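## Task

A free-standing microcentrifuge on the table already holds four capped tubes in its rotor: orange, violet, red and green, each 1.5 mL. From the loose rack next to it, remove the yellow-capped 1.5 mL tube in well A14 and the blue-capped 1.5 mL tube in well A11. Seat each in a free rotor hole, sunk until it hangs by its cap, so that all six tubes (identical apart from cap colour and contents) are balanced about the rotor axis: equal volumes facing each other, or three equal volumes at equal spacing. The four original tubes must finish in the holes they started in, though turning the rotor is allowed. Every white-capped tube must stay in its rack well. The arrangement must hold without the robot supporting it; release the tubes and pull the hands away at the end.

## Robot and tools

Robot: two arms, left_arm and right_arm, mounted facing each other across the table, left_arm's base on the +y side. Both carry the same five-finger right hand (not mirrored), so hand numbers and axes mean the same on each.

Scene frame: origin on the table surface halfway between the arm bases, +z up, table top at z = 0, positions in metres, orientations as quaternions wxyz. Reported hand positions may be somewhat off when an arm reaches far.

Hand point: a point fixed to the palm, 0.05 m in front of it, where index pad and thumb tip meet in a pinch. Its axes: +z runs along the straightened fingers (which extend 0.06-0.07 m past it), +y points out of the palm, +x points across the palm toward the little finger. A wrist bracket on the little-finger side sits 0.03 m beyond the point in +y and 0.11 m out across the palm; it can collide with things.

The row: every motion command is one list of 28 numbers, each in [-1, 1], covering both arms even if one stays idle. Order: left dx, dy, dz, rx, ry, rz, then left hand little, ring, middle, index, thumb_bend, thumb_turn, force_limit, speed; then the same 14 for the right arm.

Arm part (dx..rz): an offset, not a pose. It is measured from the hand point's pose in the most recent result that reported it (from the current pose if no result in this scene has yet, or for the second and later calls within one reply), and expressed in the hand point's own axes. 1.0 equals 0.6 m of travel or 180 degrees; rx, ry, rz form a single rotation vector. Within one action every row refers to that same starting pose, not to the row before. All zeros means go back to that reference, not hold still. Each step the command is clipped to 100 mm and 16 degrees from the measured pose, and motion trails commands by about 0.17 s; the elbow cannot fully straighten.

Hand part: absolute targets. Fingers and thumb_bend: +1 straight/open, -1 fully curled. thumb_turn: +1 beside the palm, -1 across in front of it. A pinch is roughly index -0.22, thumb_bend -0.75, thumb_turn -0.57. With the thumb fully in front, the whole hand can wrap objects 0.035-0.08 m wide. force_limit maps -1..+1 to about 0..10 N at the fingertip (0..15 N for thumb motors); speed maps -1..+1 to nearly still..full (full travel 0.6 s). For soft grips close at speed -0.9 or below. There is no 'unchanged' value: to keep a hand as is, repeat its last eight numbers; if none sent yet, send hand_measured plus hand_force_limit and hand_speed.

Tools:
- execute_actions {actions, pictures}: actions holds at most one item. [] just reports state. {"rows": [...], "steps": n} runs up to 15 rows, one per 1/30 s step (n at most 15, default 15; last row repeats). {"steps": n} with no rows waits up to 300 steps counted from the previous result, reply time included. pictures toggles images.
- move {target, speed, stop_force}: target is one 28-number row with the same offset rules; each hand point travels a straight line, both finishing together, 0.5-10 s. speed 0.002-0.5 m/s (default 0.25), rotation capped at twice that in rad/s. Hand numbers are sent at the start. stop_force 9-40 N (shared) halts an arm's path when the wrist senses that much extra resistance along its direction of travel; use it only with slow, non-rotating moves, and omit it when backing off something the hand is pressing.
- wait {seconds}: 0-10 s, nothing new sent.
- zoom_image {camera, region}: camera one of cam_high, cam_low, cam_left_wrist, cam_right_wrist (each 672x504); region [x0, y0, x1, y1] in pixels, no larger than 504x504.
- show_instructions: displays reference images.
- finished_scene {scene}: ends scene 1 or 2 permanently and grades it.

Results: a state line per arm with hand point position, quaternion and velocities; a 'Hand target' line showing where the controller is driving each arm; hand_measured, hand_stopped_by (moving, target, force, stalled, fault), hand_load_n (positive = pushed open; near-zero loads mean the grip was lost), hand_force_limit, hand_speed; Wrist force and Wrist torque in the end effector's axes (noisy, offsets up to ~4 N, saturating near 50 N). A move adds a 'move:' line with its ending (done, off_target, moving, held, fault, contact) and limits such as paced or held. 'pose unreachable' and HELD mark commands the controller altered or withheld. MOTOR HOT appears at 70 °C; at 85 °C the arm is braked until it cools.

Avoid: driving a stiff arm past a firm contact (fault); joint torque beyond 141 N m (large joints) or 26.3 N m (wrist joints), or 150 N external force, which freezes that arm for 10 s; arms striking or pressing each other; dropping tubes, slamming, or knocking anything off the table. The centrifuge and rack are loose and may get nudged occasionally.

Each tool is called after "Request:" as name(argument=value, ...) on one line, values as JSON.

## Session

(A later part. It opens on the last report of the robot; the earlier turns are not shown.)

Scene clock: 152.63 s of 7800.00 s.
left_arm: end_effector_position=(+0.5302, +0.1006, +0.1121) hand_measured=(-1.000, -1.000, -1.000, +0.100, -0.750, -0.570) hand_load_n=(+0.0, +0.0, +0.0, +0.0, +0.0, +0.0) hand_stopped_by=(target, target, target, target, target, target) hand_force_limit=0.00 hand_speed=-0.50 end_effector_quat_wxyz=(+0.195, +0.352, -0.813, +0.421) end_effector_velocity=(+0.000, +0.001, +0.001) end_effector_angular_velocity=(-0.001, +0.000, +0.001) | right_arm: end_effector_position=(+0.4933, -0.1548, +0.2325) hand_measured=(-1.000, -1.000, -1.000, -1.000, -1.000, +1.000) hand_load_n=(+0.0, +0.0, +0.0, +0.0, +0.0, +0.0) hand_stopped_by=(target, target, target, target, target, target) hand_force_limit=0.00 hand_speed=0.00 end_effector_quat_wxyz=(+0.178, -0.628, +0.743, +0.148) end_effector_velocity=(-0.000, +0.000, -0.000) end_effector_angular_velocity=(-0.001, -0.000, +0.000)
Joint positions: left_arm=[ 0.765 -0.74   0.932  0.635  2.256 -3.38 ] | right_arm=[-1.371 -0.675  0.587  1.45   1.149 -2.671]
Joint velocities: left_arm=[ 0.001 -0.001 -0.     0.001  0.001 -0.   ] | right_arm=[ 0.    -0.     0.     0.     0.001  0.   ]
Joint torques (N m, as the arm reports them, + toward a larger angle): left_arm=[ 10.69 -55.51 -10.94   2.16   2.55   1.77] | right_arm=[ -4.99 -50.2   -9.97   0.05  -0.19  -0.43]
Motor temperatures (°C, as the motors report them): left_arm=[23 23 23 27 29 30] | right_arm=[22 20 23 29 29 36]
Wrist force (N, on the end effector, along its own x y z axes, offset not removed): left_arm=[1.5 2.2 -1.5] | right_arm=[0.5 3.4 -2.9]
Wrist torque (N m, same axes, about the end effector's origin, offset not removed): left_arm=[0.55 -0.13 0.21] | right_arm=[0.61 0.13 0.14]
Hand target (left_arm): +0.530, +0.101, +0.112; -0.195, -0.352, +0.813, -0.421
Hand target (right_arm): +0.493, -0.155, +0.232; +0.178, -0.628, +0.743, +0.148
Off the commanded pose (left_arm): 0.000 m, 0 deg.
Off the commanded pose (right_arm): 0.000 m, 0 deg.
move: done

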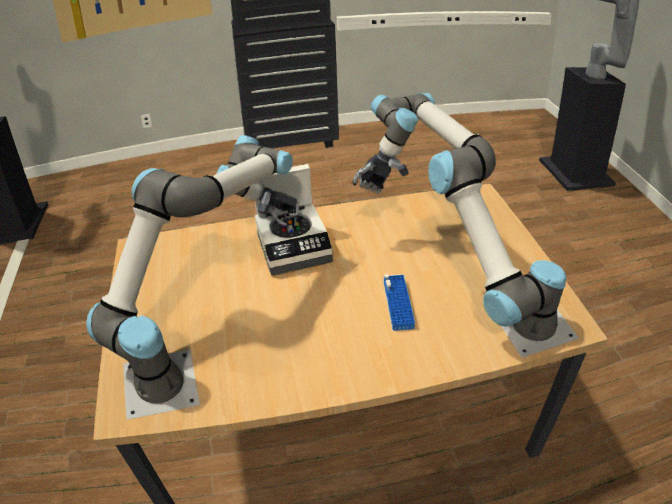

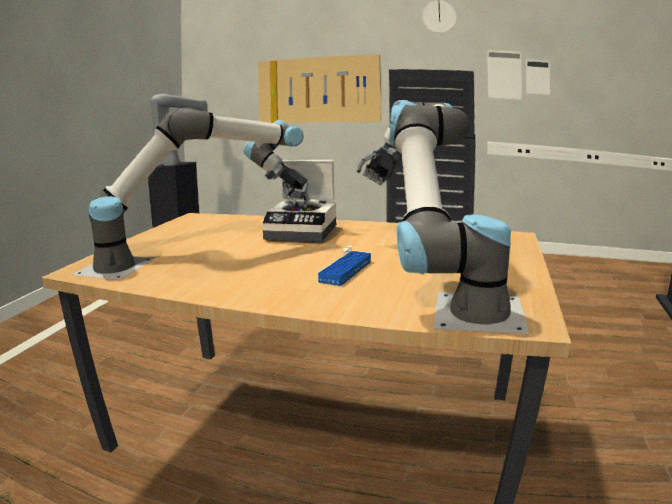

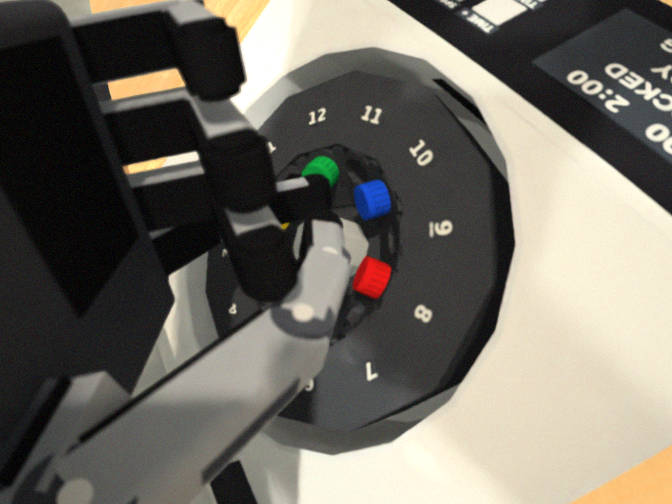

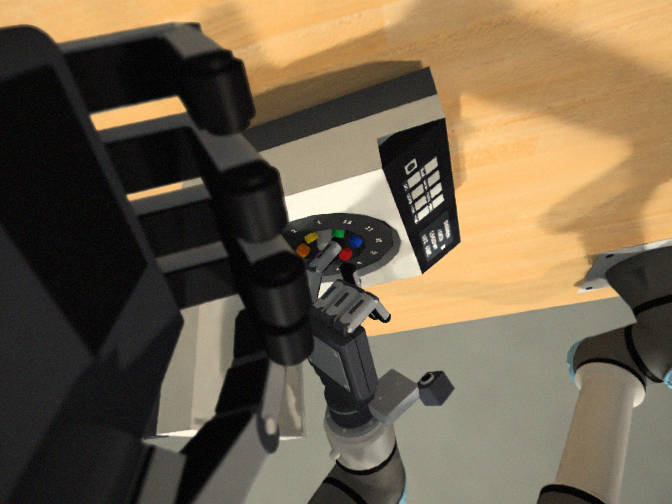

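Seated. Lift and retreat.

Request:
move(target=[0.0796,-0.0707,-0.0748,0,0,0,-1,-1,-1,0.1,-0.75,-0.57,0,-0.5,0,0,0,0,0,0,-1,-1,-1,-1,-1,1,0,0], speed=0.12)

Request:
move(target=[0.2,0.2,-0.25,0,0,0,-1,-1,-1,0.1,-0.75,-0.57,0,-0.5,0,0,0,0,0,0,-1,-1,-1,-1,-1,1,0,0], speed=0.3)

Request:
zoom_image(camera="cam_right_wrist", region=[260,180,420,300])

Scene clock: 154.67 s of 7800.00 s.
left_arm: end_effector_position=(+0.5299, +0.1011, +0.1900) hand_measured=(-1.000, -1.000, -1.000, +0.100, -0.750, -0.570) hand_load_n=(+0.0, +0.0, +0.0, +0.0, +0.0, +0.0) hand_stopped_by=(target, target, target, target, target, target) hand_force_limit=0.00 hand_speed=-0.50 end_effector_quat_wxyz=(+0.195, +0.352, -0.813, +0.421) end_effector_velocity=(-0.000, -0.001, +0.003) end_effector_angular_velocity=(-0.001, -0.001, -0.003) | right_arm: end_effector_position=(+0.4933, -0.1548, +0.2325) hand_measured=(-1.000, -1.000, -1.000, -1.000, -1.000, +1.000) hand_load_n=(+0.0, +0.0, +0.0, +0.0, +0.0, +0.0) hand_stopped_by=(target, target, target, target, target, target) hand_force_limit=0.00 hand_speed=0.00 end_effector_quat_wxyz=(+0.178, -0.628, +0.743, +0.148) end_effector_velocity=(+0.000, -0.000, +0.000) end_effector_angular_velocity=(+0.001, -0.000, -0.001)
Joint positions: left_arm=[ 0.765 -0.766  0.78   0.813  2.256 -3.38 ] | right_arm=[-1.371 -0.675  0.587  1.45   1.149 -2.671]
Joint velocities: left_arm=[-0.001  0.    -0.008  0.006  0.001  0.001] | right_arm=[-0.001  0.     0.    -0.001 -0.001  0.   ]
Joint torques (N m, as the arm reports them, + toward a larger angle): left_arm=[  9.44 -39.42 -28.01   2.46   2.71   1.68] | right_arm=[ -5.79 -50.02  -9.77   0.    -0.35  -0.63]
Motor temperatures (°C, as the motors report them): left_arm=[23 23 23 27 29 30] | right_arm=[22 20 23 29 29 36]
Wrist force (N, on the end effector, along its own x y z axes, offset not removed): left_arm=[2.0 4.6 1.5] | right_arm=[-0.8 2.0 -0.9]
Wrist torque (N m, same axes, about the end effector's origin, offset not removed): left_arm=[0.58 -0.28 0.23] | right_arm=[0.39 0.20 0.23]
Hand target (left_arm): +0.530, +0.101, +0.190; -0.195, -0.352, +0.813, -0.421
Hand target (right_arm): +0.493, -0.155, +0.232; +0.178, -0.628, +0.743, +0.148
Off the commanded pose (left_arm): 0.000 m, 0 deg.
Off the commanded pose (right_arm): 0.000 m, 0 deg.
move: done

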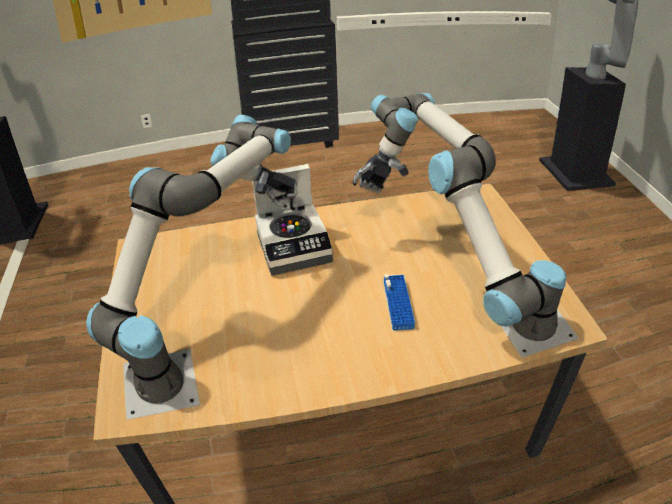

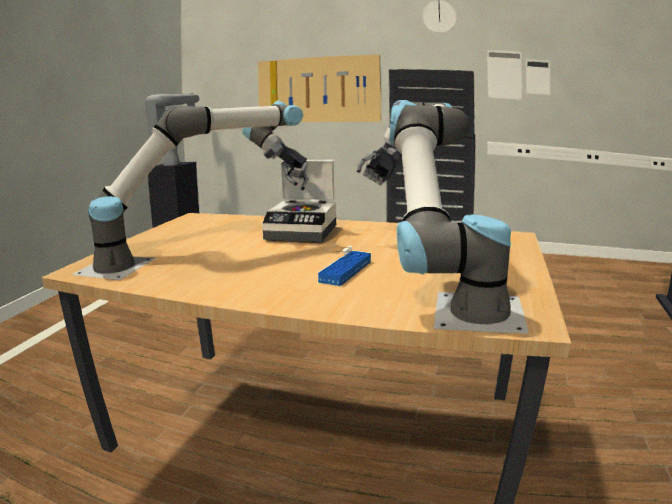

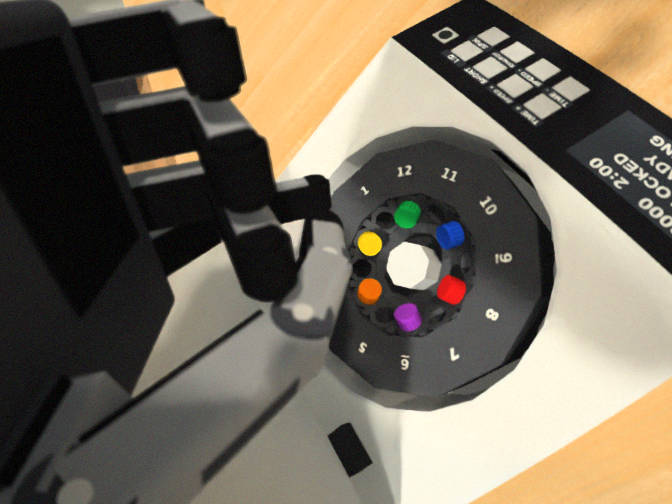

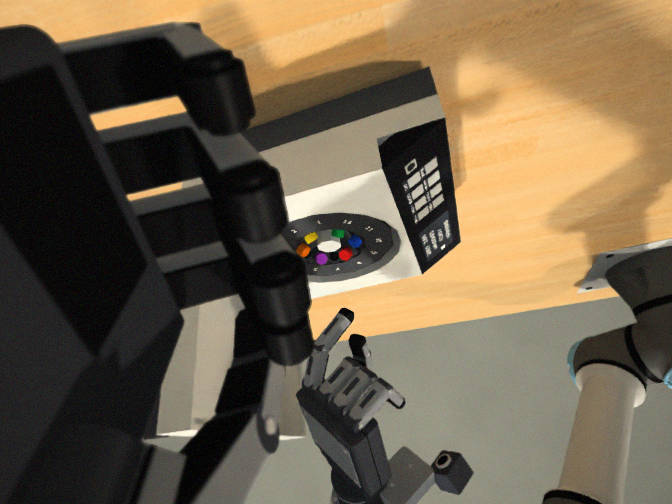

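Scene clock: 156.07 s of 7800.00 s.
left_arm: end_effector_position=(+0.3635, +0.2229, +0.2831) hand_measured=(-1.000, -1.000, -1.000, +0.100, -0.750, -0.570) hand_load_n=(+0.0, +0.0, +0.0, +0.0, +0.0, +0.0) hand_stopped_by=(target, target, target, target, target, target) hand_force_limit=0.00 hand_speed=-0.50 end_effector_quat_wxyz=(+0.195, +0.352, -0.813, +0.421) end_effector_velocity=(-0.002, +0.001, +0.001) end_effector_angular_velocity=(-0.001, -0.001, +0.000) | right_arm: end_effector_position=(+0.4933, -0.1548, +0.2325) hand_measured=(-1.000, -1.000, -1.000, -1.000, -1.000, +1.000) hand_load_n=(+0.0, +0.0, +0.0, +0.0, +0.0, +0.0) hand_stopped_by=(target, target, target, target, target, target) hand_force_limit=0.00 hand_speed=0.00 end_effector_quat_wxyz=(+0.178, -0.628, +0.743, +0.148) end_effector_velocity=(-0.000, -0.000, +0.000) end_effector_angular_velocity=(+0.000, +0.001, -0.000)
Joint positions: left_arm=[ 0.723 -1.345  1.422  0.727  2.228 -3.419] | right_arm=[-1.371 -0.675  0.587  1.45   1.149 -2.671]
Joint velocities: left_arm=[-0.002 -0.007  0.005 -0.001 -0.001 -0.002] | right_arm=[-0.  0.  0.  0. -0.  0.]
Joint torques (N m, as the arm reports them, + toward a larger angle): left_arm=[-10.54 -35.41 -11.35  -0.64  -1.17  -1.81] | right_arm=[ -6.04 -50.55  -9.9    0.06  -0.33  -0.62]
Motor temperatures (°C, as the motors report them): left_arm=[23 23 23 27 29 30] | right_arm=[22 20 23 29 29 36]
Wrist force (N, on the end effector, along its own x y z axes, offset not removed): left_arm=[-0.5 4.3 2.0] | right_arm=[1.5 2.2 0.0]
Wrist torque (N m, same axes, about the end effector's origin, offset not removed): left_arm=[0.53 -0.02 0.27] | right_arm=[0.38 -0.02 0.44]
Hand target (left_arm): +0.363, +0.223, +0.283; -0.195, -0.352, +0.813, -0.421
Hand target (right_arm): +0.493, -0.155, +0.232; +0.178, -0.628, +0.743, +0.148
Off the commanded pose (left_arm): 0.000 m, 0 deg.
Off the commanded pose (right_arm): 0.000 m, 0 deg.
move: done

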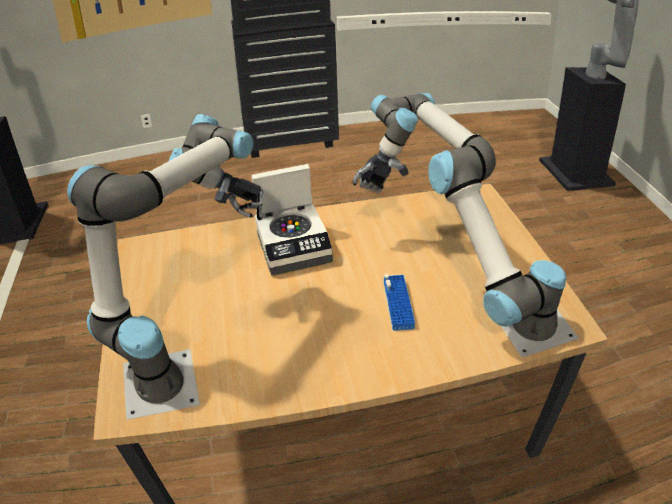

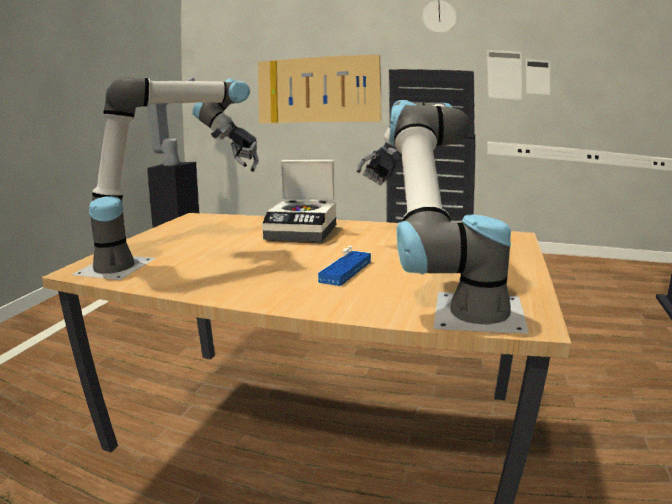

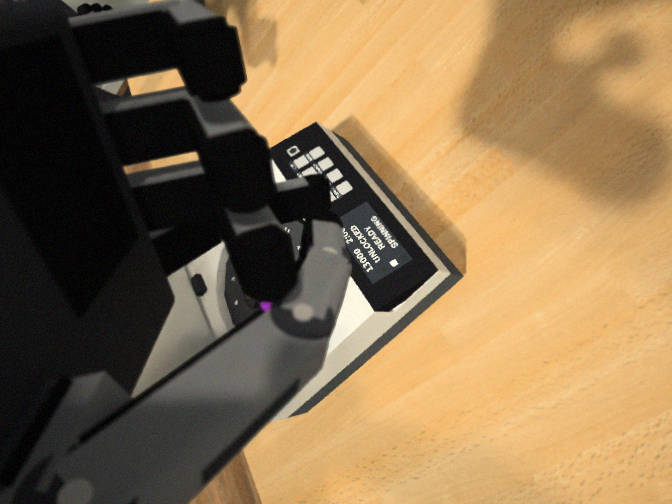

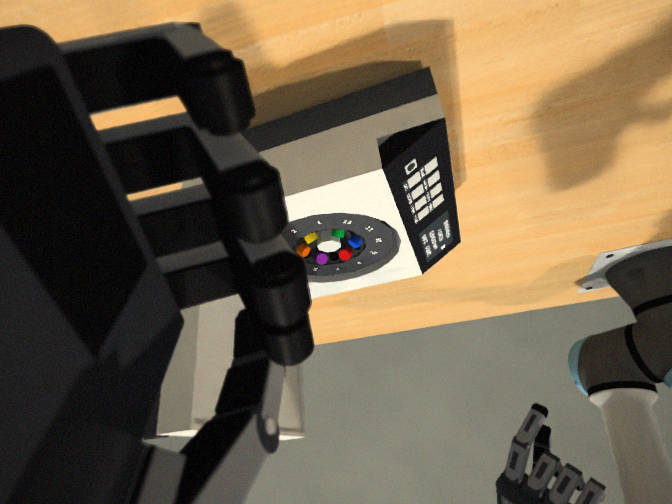

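Region (260, 180, 420, 300) of cam_right_wrist's 672x504 image, scaled by 3.150, with more detail than that image has; it fills the top 378 rows of this view, and the rest is white.

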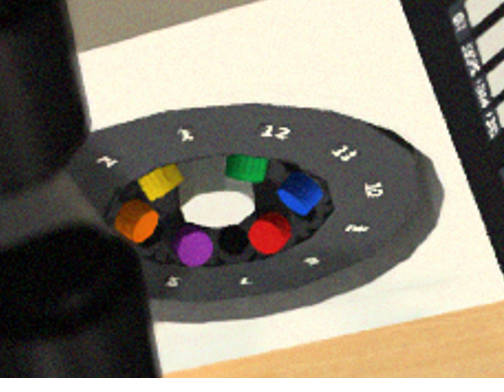

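Request:
finished_scene(scene=2)

The scene is finished: the task was done.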